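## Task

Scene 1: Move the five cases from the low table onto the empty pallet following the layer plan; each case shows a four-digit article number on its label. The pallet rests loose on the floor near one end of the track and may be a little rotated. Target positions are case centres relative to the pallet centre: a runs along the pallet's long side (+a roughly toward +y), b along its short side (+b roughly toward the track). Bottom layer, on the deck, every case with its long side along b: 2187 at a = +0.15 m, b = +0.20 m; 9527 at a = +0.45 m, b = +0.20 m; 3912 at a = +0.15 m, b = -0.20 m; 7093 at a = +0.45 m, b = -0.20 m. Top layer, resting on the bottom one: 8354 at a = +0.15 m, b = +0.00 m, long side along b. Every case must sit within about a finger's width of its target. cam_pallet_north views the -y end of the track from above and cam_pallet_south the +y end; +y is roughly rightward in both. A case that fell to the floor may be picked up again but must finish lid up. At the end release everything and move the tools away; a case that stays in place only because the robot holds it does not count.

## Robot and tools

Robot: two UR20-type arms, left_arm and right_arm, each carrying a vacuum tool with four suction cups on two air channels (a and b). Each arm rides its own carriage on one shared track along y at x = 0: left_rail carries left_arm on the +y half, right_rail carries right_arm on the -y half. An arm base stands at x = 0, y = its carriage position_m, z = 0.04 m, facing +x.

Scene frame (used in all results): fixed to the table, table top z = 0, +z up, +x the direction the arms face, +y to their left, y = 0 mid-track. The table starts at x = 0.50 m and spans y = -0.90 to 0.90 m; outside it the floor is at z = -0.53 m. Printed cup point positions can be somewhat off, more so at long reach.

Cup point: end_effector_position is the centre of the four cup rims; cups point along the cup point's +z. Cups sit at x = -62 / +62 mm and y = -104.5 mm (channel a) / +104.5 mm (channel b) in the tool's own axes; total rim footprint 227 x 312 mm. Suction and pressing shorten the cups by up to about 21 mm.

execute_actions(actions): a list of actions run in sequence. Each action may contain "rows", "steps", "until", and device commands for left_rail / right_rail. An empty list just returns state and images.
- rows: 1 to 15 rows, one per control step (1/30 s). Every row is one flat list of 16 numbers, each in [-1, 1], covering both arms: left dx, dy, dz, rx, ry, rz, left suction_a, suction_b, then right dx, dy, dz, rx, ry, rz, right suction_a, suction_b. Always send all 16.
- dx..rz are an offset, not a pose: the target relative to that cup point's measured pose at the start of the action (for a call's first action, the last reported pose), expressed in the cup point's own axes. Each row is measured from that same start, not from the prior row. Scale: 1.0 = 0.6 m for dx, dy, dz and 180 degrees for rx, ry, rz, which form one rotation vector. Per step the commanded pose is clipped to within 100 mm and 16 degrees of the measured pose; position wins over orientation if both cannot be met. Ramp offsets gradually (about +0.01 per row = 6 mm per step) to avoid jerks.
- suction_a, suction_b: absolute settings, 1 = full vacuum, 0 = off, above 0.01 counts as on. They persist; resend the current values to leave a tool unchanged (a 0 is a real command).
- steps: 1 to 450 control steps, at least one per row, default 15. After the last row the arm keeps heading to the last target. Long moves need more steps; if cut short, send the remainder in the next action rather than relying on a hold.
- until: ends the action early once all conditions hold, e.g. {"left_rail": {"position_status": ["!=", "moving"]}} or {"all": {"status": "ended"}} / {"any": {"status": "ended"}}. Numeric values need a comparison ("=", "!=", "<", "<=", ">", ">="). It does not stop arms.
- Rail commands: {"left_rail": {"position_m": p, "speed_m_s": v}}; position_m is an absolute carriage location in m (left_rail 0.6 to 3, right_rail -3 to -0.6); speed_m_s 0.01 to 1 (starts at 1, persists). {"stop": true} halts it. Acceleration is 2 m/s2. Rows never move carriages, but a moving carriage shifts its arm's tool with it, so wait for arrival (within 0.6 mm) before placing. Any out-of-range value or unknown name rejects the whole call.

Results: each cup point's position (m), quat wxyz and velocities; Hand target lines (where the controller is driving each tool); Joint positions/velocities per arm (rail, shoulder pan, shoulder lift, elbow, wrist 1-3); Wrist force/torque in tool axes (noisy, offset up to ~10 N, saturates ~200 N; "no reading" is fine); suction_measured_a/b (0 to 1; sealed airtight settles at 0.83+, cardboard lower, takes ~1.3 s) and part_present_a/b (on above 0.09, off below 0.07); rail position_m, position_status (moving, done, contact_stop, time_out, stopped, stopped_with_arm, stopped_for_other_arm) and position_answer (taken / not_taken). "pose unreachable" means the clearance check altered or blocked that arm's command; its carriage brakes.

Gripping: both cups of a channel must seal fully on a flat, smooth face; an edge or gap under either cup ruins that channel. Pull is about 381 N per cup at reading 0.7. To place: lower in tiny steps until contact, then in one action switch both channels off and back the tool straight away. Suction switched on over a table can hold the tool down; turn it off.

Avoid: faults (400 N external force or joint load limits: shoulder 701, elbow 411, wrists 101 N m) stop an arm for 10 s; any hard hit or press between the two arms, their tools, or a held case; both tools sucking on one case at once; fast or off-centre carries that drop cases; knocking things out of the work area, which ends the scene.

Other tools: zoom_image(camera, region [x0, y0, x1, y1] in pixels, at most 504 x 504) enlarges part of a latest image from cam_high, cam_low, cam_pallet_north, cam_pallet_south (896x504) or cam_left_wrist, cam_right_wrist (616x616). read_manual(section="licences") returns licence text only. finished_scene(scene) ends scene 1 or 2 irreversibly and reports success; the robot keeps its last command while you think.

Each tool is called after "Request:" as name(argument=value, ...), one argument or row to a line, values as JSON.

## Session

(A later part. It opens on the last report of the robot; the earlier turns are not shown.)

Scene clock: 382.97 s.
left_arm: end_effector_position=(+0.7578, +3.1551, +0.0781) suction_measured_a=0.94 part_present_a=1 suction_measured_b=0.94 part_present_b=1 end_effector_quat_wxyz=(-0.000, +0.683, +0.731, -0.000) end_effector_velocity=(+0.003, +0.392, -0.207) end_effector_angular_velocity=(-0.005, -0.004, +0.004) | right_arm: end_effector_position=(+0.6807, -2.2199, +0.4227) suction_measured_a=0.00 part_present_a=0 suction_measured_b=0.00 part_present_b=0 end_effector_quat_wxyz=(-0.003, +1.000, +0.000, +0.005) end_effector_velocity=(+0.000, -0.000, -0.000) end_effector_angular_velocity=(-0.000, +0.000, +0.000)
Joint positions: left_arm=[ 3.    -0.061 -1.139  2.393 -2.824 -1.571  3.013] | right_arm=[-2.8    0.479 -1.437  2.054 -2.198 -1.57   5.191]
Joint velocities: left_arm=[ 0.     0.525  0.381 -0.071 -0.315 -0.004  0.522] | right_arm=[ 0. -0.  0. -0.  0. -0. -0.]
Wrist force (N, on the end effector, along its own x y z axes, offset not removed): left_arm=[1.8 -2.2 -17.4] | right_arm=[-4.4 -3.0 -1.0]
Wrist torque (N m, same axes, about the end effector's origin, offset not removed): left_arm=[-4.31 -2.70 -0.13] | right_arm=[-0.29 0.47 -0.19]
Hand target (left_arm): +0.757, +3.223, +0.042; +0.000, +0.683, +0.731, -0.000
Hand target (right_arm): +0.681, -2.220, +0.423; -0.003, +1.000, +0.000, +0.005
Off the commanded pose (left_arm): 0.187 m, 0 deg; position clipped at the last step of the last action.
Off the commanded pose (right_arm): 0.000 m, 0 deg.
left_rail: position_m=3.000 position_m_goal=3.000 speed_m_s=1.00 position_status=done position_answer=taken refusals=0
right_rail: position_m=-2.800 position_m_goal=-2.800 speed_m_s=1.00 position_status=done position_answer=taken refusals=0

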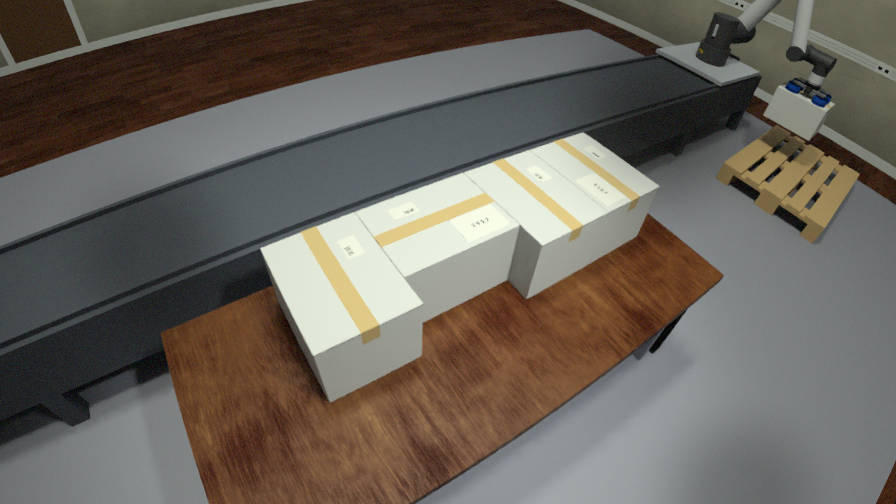

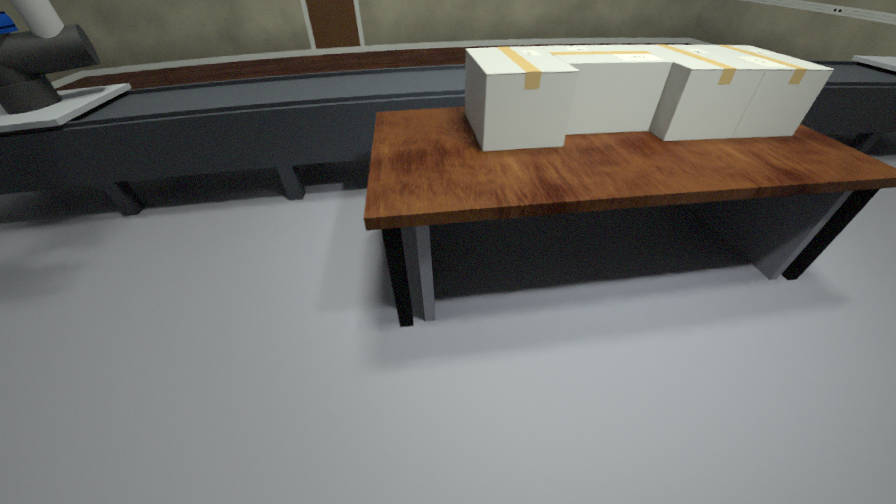

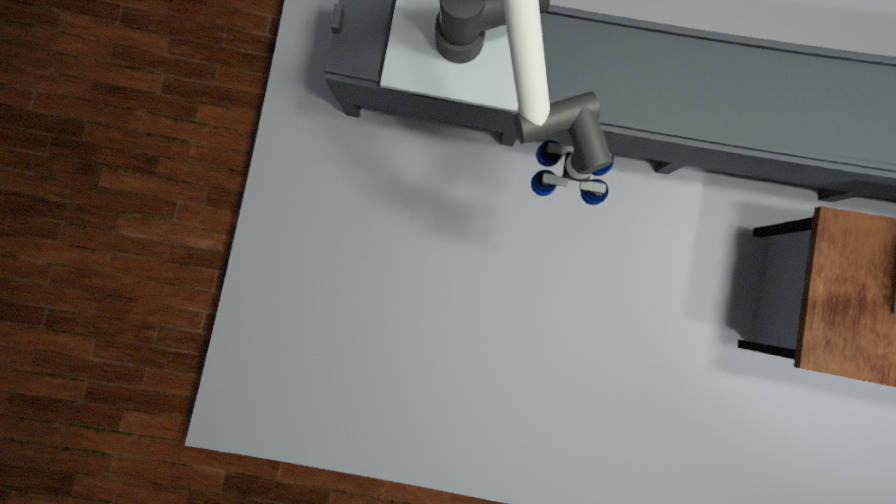

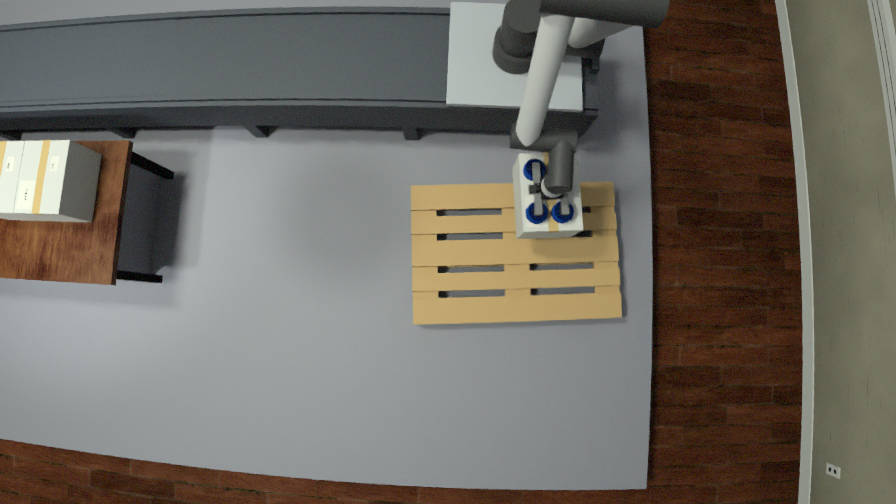

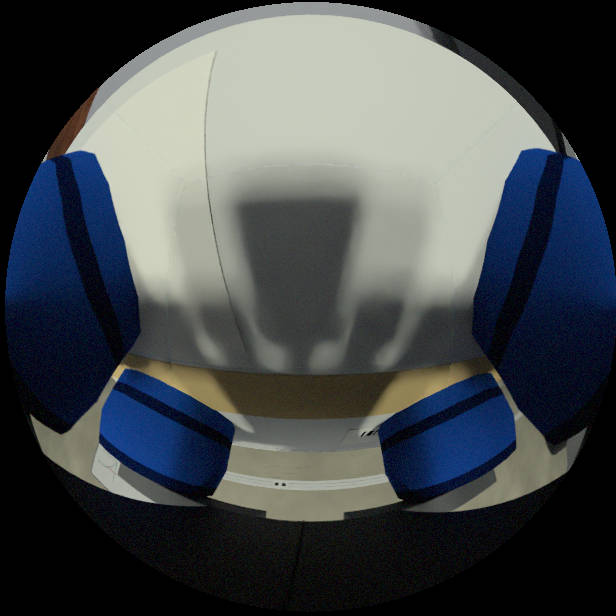

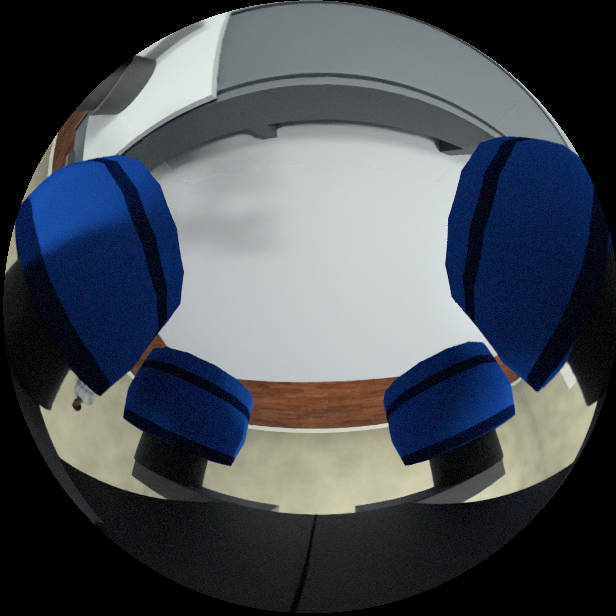

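Request:
execute_actions(
  actions=[
    {"rows":[[0.558,0.0606,0.297,0,0,0,1,1,0,0,0,0,0,0,0,0]],"steps":22},
  ],
)

Request:
execute_actions(
  actions=[],
)

Request:
zoom_image(
  camera="cam_pallet_south",
  region=[520, 150, 646, 276],
)

Scene clock: 386.93 s.
left_arm: end_effector_position=(+0.7654, +3.4718, -0.0879) suction_measured_a=0.94 part_present_a=1 suction_measured_b=0.94 part_present_b=1 end_effector_quat_wxyz=(-0.001, +0.682, +0.731, +0.000) end_effector_velocity=(+0.038, +0.160, -0.093) end_effector_angular_velocity=(-0.011, -0.009, -0.010) | right_arm: end_effector_position=(+0.6807, -2.2199, +0.4227) suction_measured_a=0.00 part_present_a=0 suction_measured_b=0.00 part_present_b=0 end_effector_quat_wxyz=(-0.003, +1.000, +0.000, +0.005) end_effector_velocity=(-0.000, +0.000, +0.000) end_effector_angular_velocity=(+0.000, -0.000, +0.000)
Joint positions: left_arm=[ 3.     0.326 -0.836  2.215 -2.95  -1.569  3.398] | right_arm=[-2.8    0.479 -1.437  2.054 -2.198 -1.57   5.191]
Joint velocities: left_arm=[ 0.     0.163  0.166 -0.184  0.013 -0.014  0.173] | right_arm=[ 0.  0. -0.  0. -0.  0.  0.]
Wrist force (N, on the end effector, along its own x y z axes, offset not removed): left_arm=[14.8 1.2 -12.2] | right_arm=[-2.6 -3.4 -1.4]
Wrist torque (N m, same axes, about the end effector's origin, offset not removed): left_arm=[-4.59 -1.26 0.41] | right_arm=[-0.41 0.22 -0.10]
Hand target (left_arm): +0.771, +3.491, -0.100; -0.000, +0.683, +0.731, -0.000
Hand target (right_arm): +0.681, -2.220, +0.423; -0.003, +1.000, +0.000, +0.005
Off the commanded pose (left_arm): 0.024 m, 0 deg.
Off the commanded pose (right_arm): 0.000 m, 0 deg.
left_rail: position_m=3.000 position_m_goal=3.000 speed_m_s=1.00 position_status=done position_answer=taken refusals=0
right_rail: position_m=-2.800 position_m_goal=-2.800 speed_m_s=1.00 position_status=done position_answer=taken refusals=0

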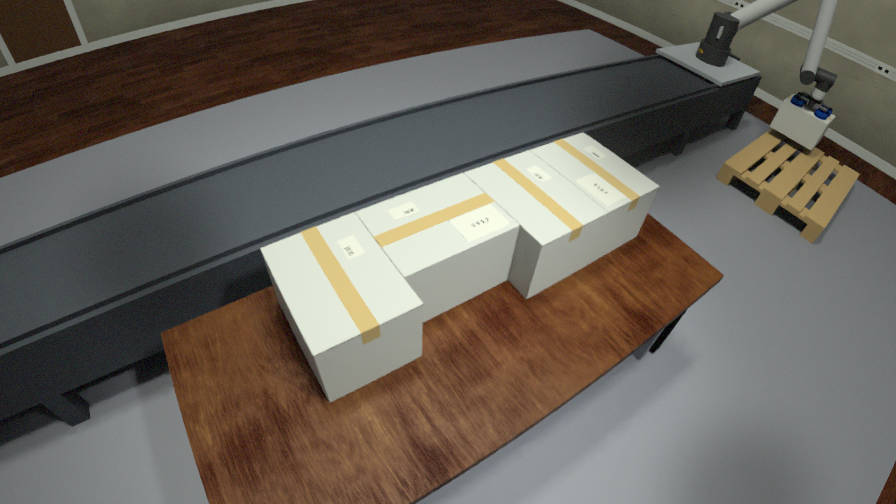

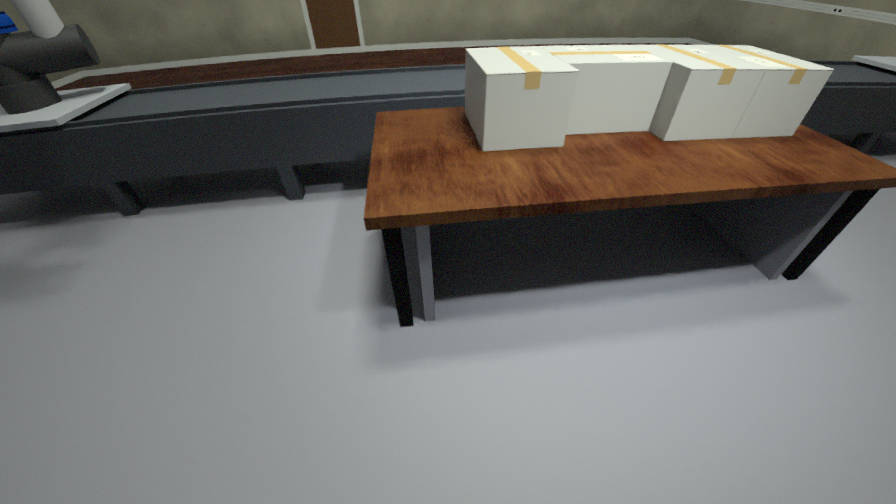

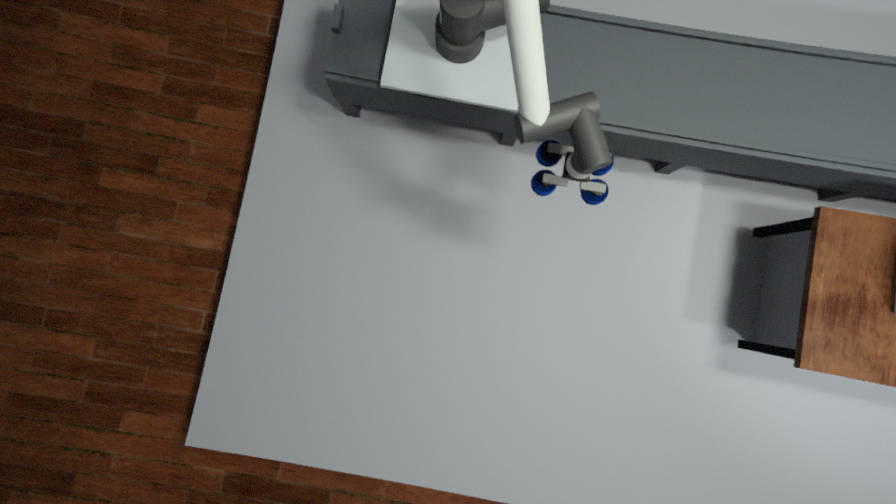

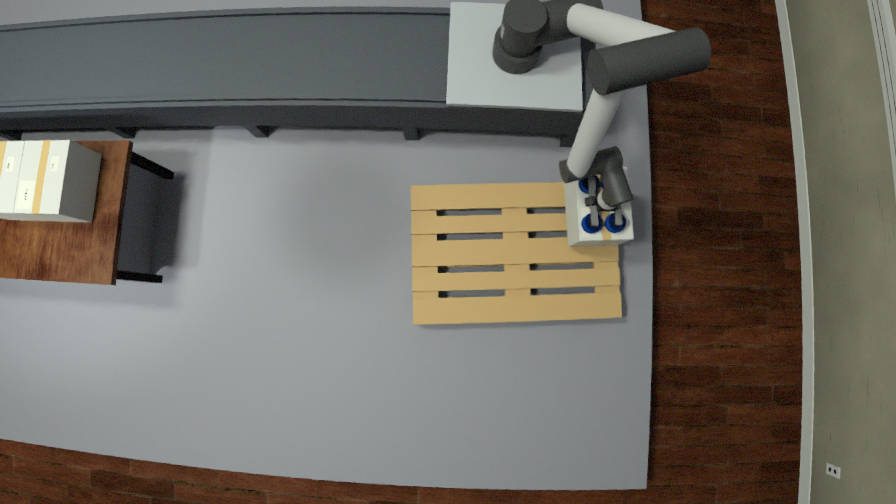

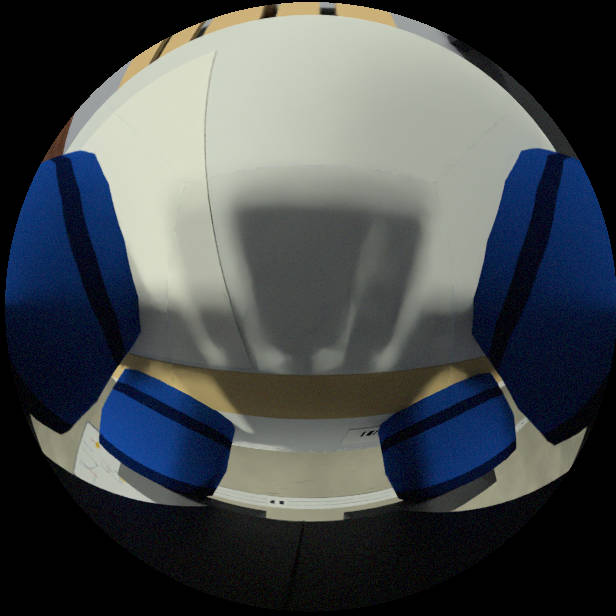

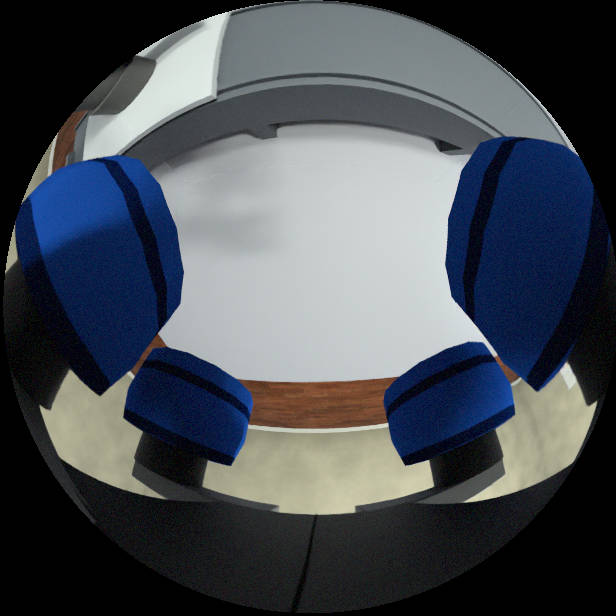

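Scene clock: 386.93 s.
left_arm: end_effector_position=(+0.7654, +3.4718, -0.0879) suction_measured_a=0.94 part_present_a=1 suction_measured_b=0.94 part_present_b=1 end_effector_quat_wxyz=(-0.001, +0.682, +0.731, +0.000) end_effector_velocity=(+0.038, +0.160, -0.093) end_effector_angular_velocity=(-0.011, -0.009, -0.010) | right_arm: end_effector_position=(+0.6807, -2.2199, +0.4227) suction_measured_a=0.00 part_present_a=0 suction_measured_b=0.00 part_present_b=0 end_effector_quat_wxyz=(-0.003, +1.000, +0.000, +0.005) end_effector_velocity=(-0.000, +0.000, +0.000) end_effector_angular_velocity=(+0.000, -0.000, +0.000)
Joint positions: left_arm=[ 3.     0.326 -0.836  2.215 -2.95  -1.569  3.398] | right_arm=[-2.8    0.479 -1.437  2.054 -2.198 -1.57   5.191]
Joint velocities: left_arm=[ 0.     0.163  0.166 -0.184  0.013 -0.014  0.173] | right_arm=[ 0.  0. -0.  0. -0.  0.  0.]
Wrist force (N, on the end effector, along its own x y z axes, offset not removed): left_arm=[14.8 1.2 -12.2] | right_arm=[-2.6 -3.4 -1.4]
Wrist torque (N m, same axes, about the end effector's origin, offset not removed): left_arm=[-4.59 -1.26 0.41] | right_arm=[-0.41 0.22 -0.10]
Hand target (left_arm): +0.771, +3.491, -0.100; -0.000, +0.683, +0.731, -0.000
Hand target (right_arm): +0.681, -2.220, +0.423; -0.003, +1.000, +0.000, +0.005
Off the commanded pose (left_arm): 0.024 m, 0 deg.
Off the commanded pose (right_arm): 0.000 m, 0 deg.
left_rail: position_m=3.000 position_m_goal=3.000 speed_m_s=1.00 position_status=done position_answer=taken refusals=0
right_rail: position_m=-2.800 position_m_goal=-2.800 speed_m_s=1.00 position_status=done position_answer=taken refusals=0

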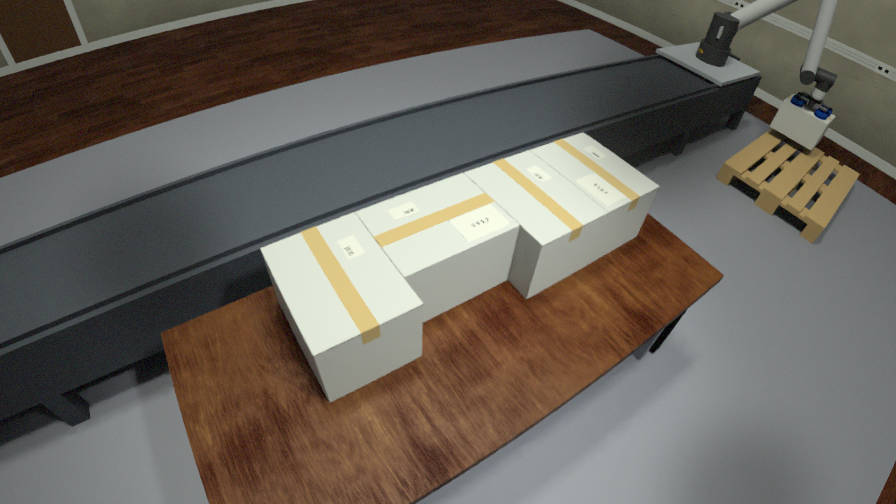

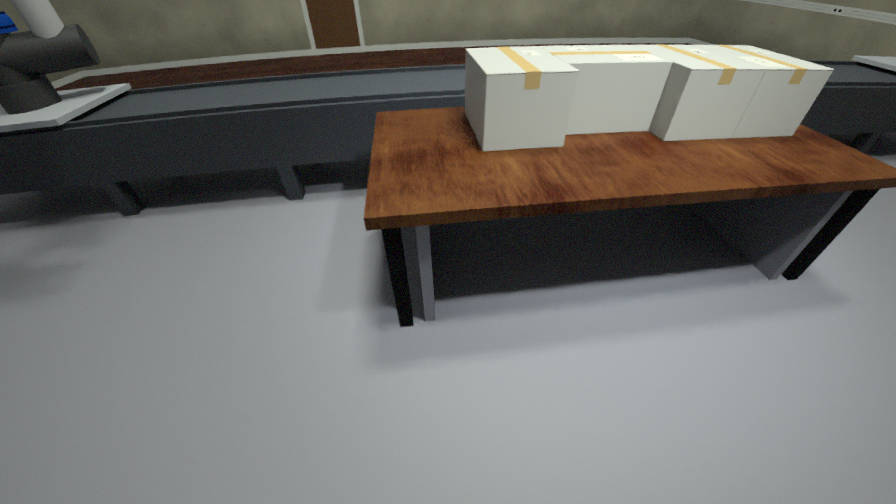

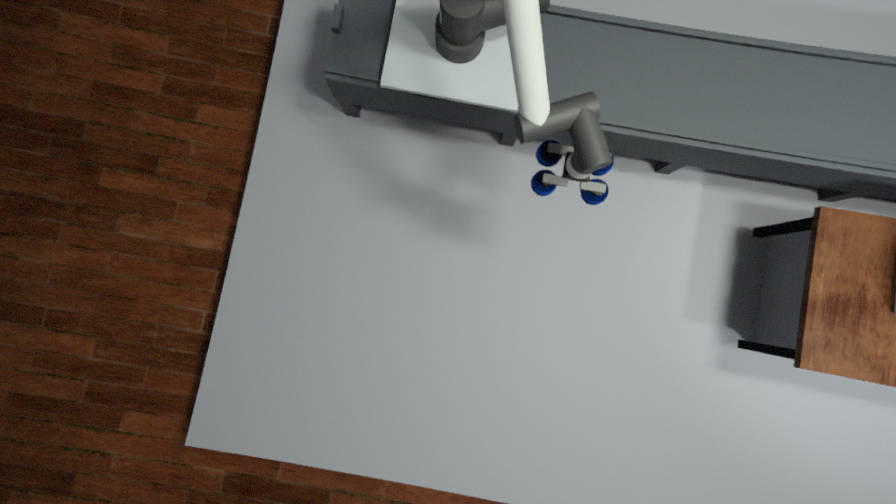

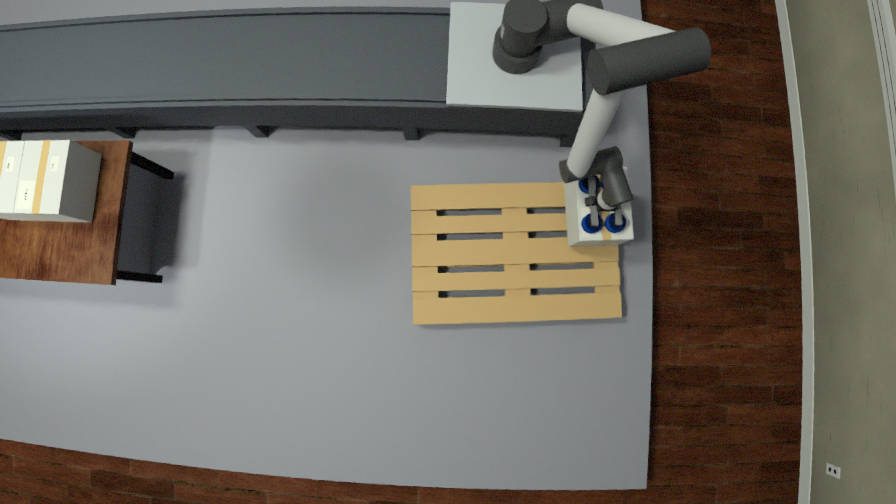

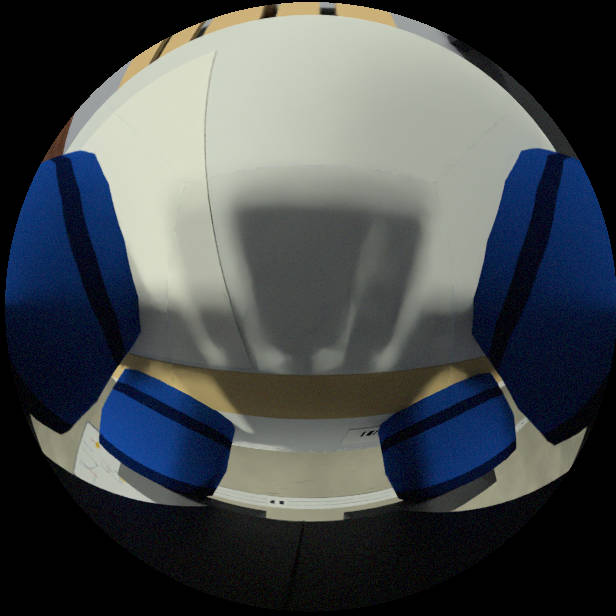

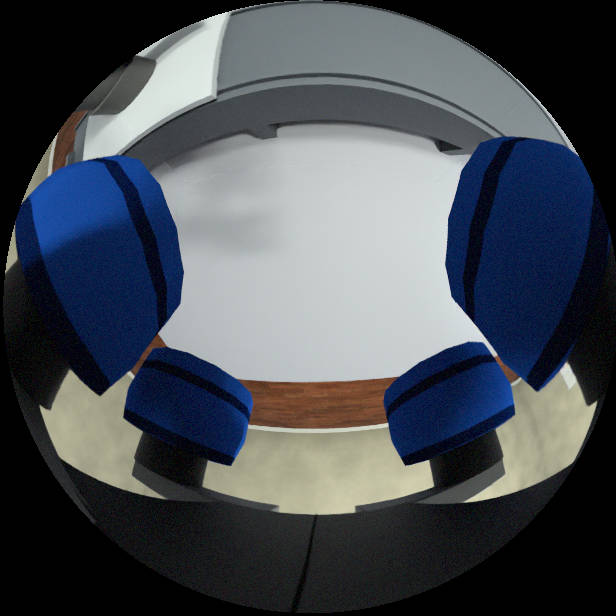

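Region (520, 150, 646, 276) of cam_pallet_south's 896x504 image, scaled by 4.000, with more detail than that image has.

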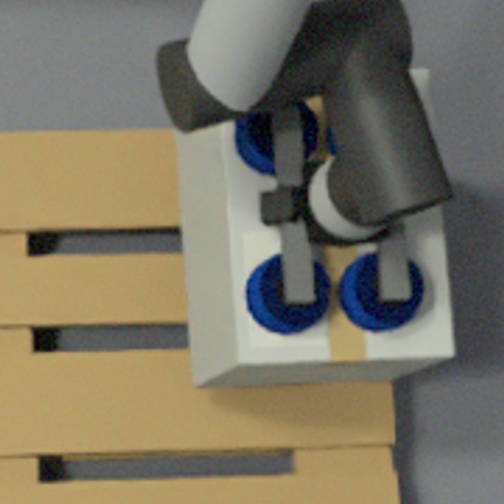

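Request:
execute_actions(
  actions=[],
)

Request:
zoom_image(
  camera="cam_pallet_south",
  region=[520, 150, 646, 276],
)

Scene clock: 388.60 s.
left_arm: end_effector_position=(+0.7706, +3.4913, -0.0996) suction_measured_a=0.94 part_present_a=1 suction_measured_b=0.94 part_present_b=1 end_effector_quat_wxyz=(-0.000, +0.683, +0.731, -0.000) end_effector_velocity=(-0.000, +0.000, -0.000) end_effector_angular_velocity=(-0.000, +0.000, +0.000) | right_arm: end_effector_position=(+0.6807, -2.2199, +0.4227) suction_measured_a=0.00 part_present_a=0 suction_measured_b=0.00 part_present_b=0 end_effector_quat_wxyz=(-0.003, +1.000, +0.000, +0.005) end_effector_velocity=(+0.000, -0.000, -0.000) end_effector_angular_velocity=(+0.000, +0.000, +0.000)
Joint positions: left_arm=[ 3.     0.346 -0.815  2.191 -2.946 -1.57   3.42 ] | right_arm=[-2.8    0.479 -1.437  2.054 -2.198 -1.57   5.191]
Joint velocities: left_arm=[ 0.  0.  0. -0. -0. -0.  0.] | right_arm=[ 0. -0.  0.  0. -0.  0. -0.]
Wrist force (N, on the end effector, along its own x y z axes, offset not removed): left_arm=[4.3 -2.3 -18.9] | right_arm=[-0.8 -3.2 -3.0]
Wrist torque (N m, same axes, about the end effector's origin, offset not removed): left_arm=[-4.38 -2.92 -0.03] | right_arm=[-0.33 -0.03 -0.23]
Hand target (left_arm): +0.771, +3.491, -0.100; -0.000, +0.683, +0.731, -0.000
Hand target (right_arm): +0.681, -2.220, +0.423; -0.003, +1.000, +0.000, +0.005
Off the commanded pose (left_arm): 0.001 m, 0 deg.
Off the commanded pose (right_arm): 0.000 m, 0 deg.
left_rail: position_m=3.000 position_m_goal=3.000 speed_m_s=1.00 position_status=done position_answer=taken refusals=0
right_rail: position_m=-2.800 position_m_goal=-2.800 speed_m_s=1.00 position_status=done position_answer=taken refusals=0

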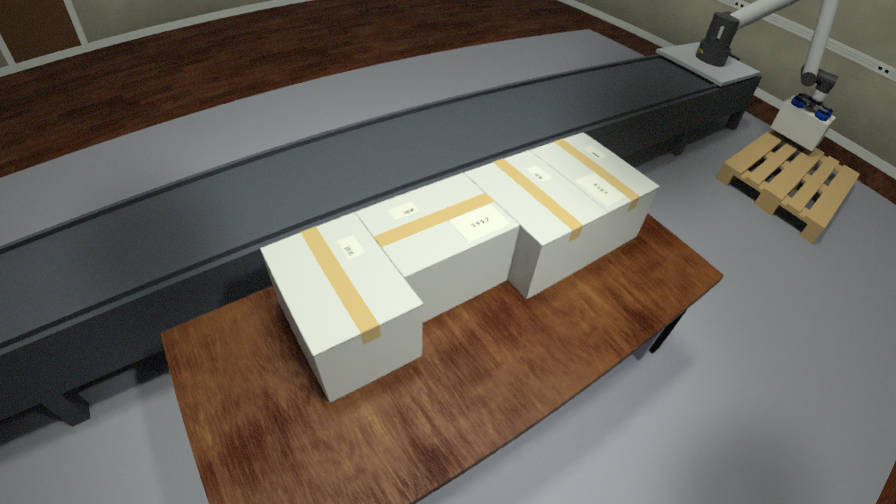

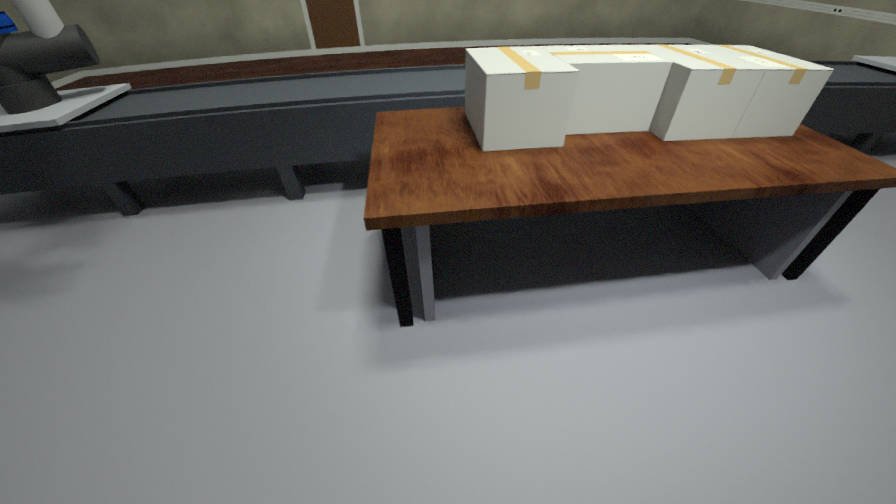

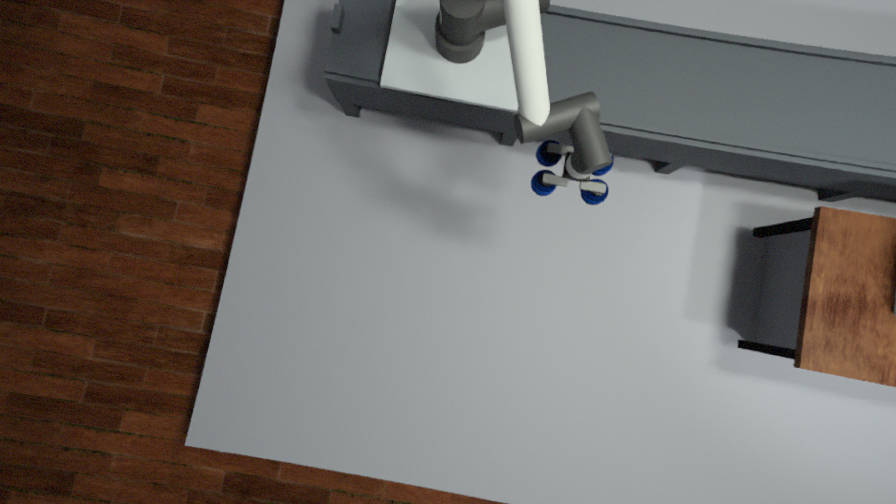

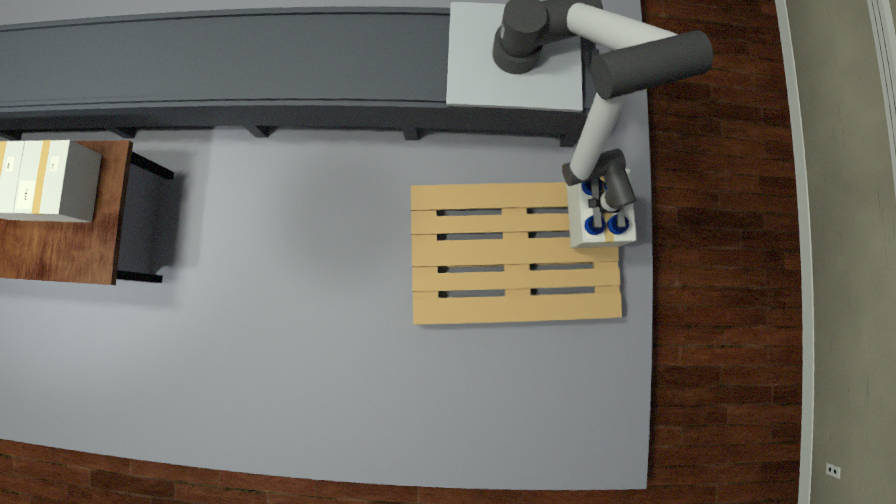

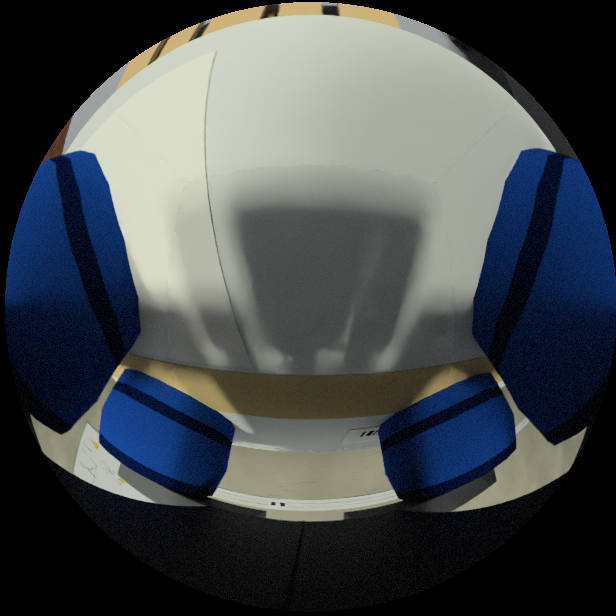

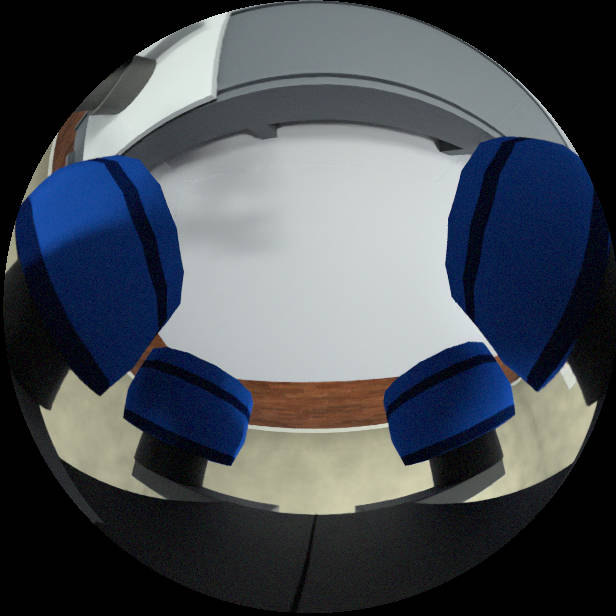

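Region (520, 150, 646, 276) of cam_pallet_south's 896x504 image, scaled by 4.000, with more detail than that image has.

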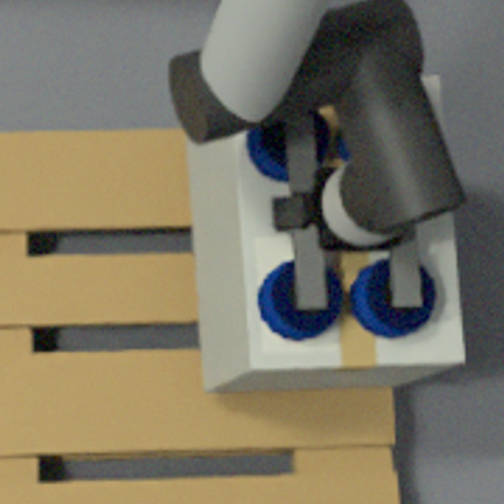

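Request:
zoom_image(
  camera="cam_pallet_south",
  region=[560, 215, 644, 265],
)

Request:
zoom_image(
  camera="cam_pallet_south",
  region=[560, 160, 644, 210],
)

Region (560, 215, 644, 265) of cam_pallet_south's 896x504 image, scaled by 6.000, with more detail than that image has; it fills the top 300 rows of this view, and the rest is white.

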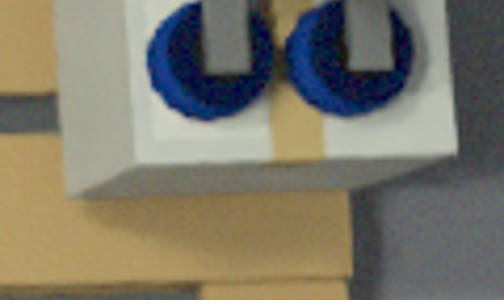

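Region (560, 160, 644, 210) of cam_pallet_south's 896x504 image, scaled by 6.000, with more detail than that image has; it fills the top 300 rows of this view, and the rest is white.

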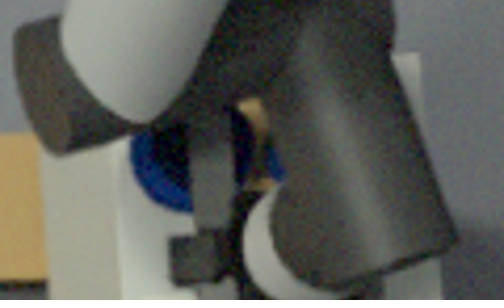

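Request:
execute_actions(
  actions=[
    {"rows":[[0,0.002,0.012,0,0,0,1,1,0,0,0,0,0,0,0,0],[0,0.004,0.026,0,0,0,1,1,0,0,0,0,0,0,0,0],[0,0.006,0.04,0,0,0,1,1,0,0,0,0,0,0,0,0],[0,0.007,0.052,0,0,0,1,1,0,0,0,0,0,0,0,0],[0,0.007,0.058,0,0,0,1,1,0,0,0,0,0,0,0,0]],"steps":8},
  ],
)

Scene clock: 423.17 s.
left_arm: end_effector_position=(+0.7730, +3.4914, -0.1225) suction_measured_a=0.94 part_present_a=1 suction_measured_b=0.94 part_present_b=1 end_effector_quat_wxyz=(-0.000, +0.683, +0.731, -0.000) end_effector_velocity=(+0.007, -0.000, -0.099) end_effector_angular_velocity=(-0.002, +0.004, +0.001) | right_arm: end_effector_position=(+0.6807, -2.2199, +0.4227) suction_measured_a=0.00 part_present_a=0 suction_measured_b=0.00 part_present_b=0 end_effector_quat_wxyz=(-0.003, +1.000, +0.000, +0.005) end_effector_velocity=(+0.000, -0.000, -0.000) end_effector_angular_velocity=(-0.000, +0.000, -0.000)
Joint positions: left_arm=[ 3.     0.345 -0.783  2.183 -2.97  -1.57   3.419] | right_arm=[-2.8    0.479 -1.437  2.054 -2.198 -1.57   5.191]
Joint velocities: left_arm=[ 0.    -0.003  0.14  -0.032 -0.103 -0.    -0.004] | right_arm=[ 0. -0.  0. -0.  0. -0.  0.]
Wrist force (N, on the end effector, along its own x y z axes, offset not removed): left_arm=[-1.3 -4.5 -10.1] | right_arm=[-4.8 -3.7 0.4]
Wrist torque (N m, same axes, about the end effector's origin, offset not removed): left_arm=[-4.33 -2.81 0.02] | right_arm=[-0.43 0.54 -0.08]
Hand target (left_arm): +0.774, +3.492, -0.134; -0.000, +0.683, +0.731, -0.000
Hand target (right_arm): +0.681, -2.220, +0.423; -0.003, +1.000, +0.000, +0.005
Off the commanded pose (left_arm): 0.012 m, 0 deg.
Off the commanded pose (right_arm): 0.000 m, 0 deg.
left_rail: position_m=3.000 position_m_goal=3.000 speed_m_s=1.00 position_status=done position_answer=taken refusals=0
right_rail: position_m=-2.800 position_m_goal=-2.800 speed_m_s=1.00 position_status=done position_answer=taken refusals=0

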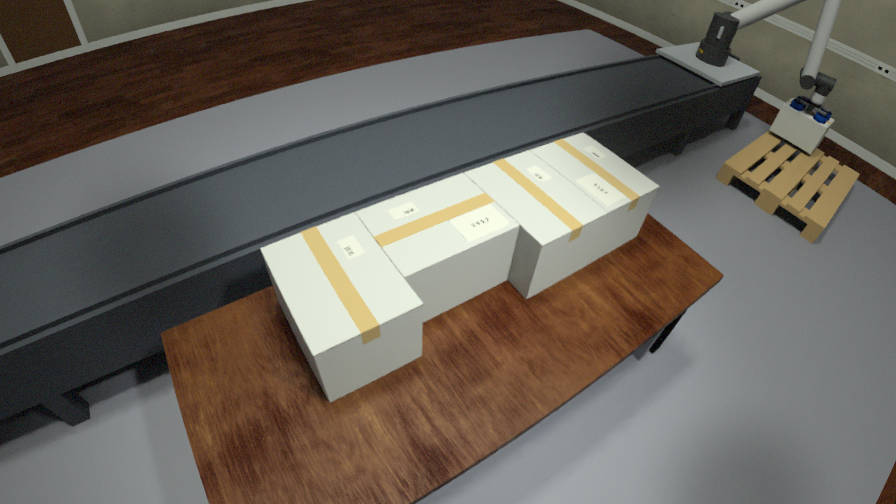

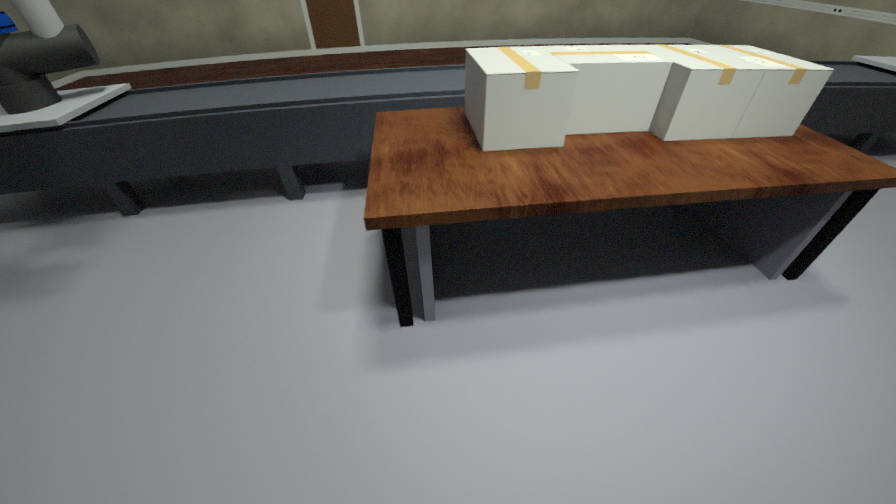

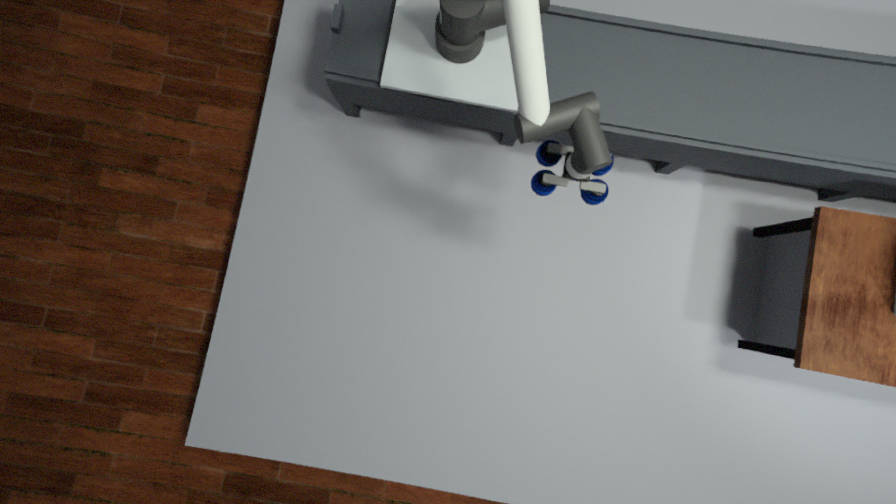

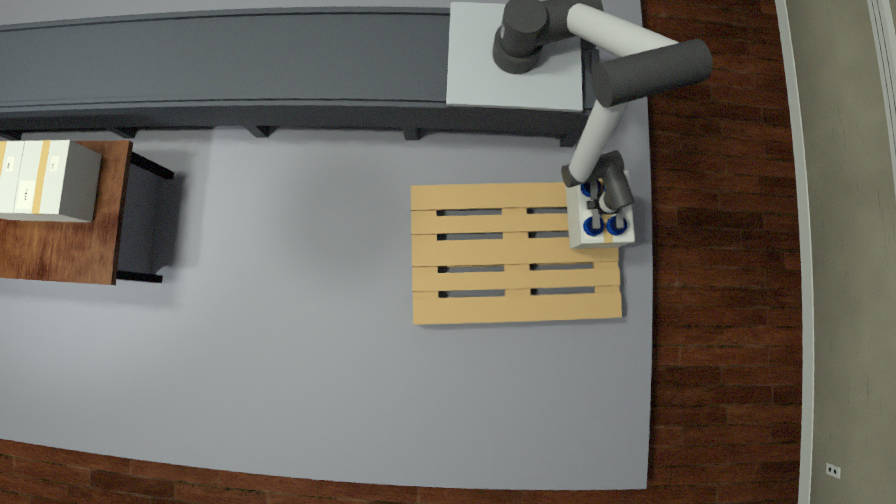

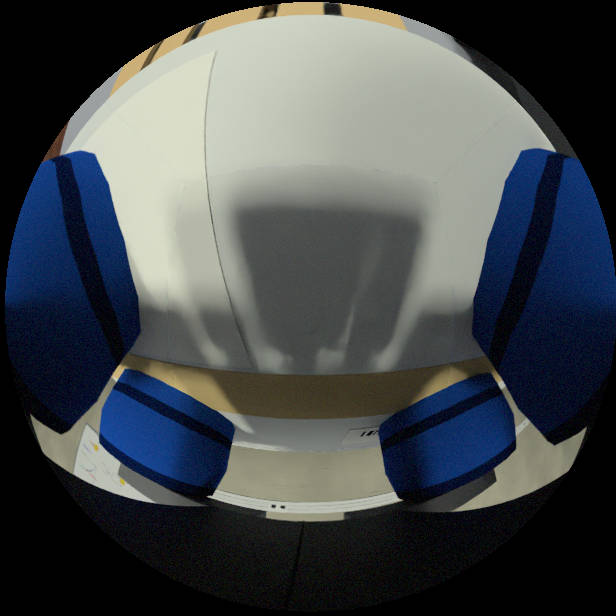

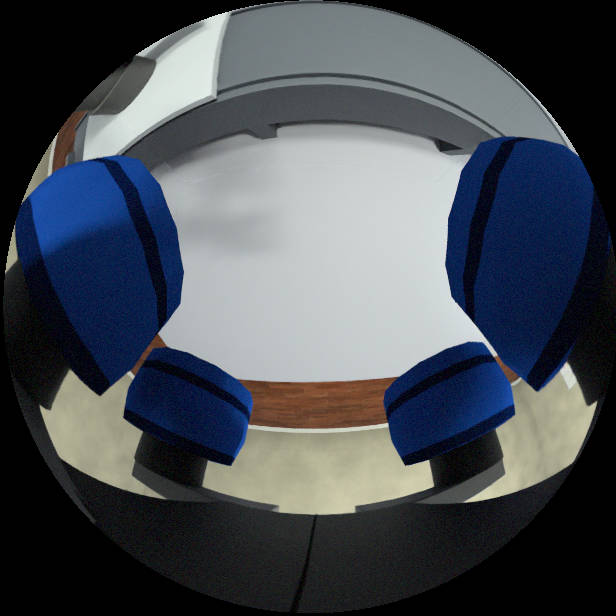

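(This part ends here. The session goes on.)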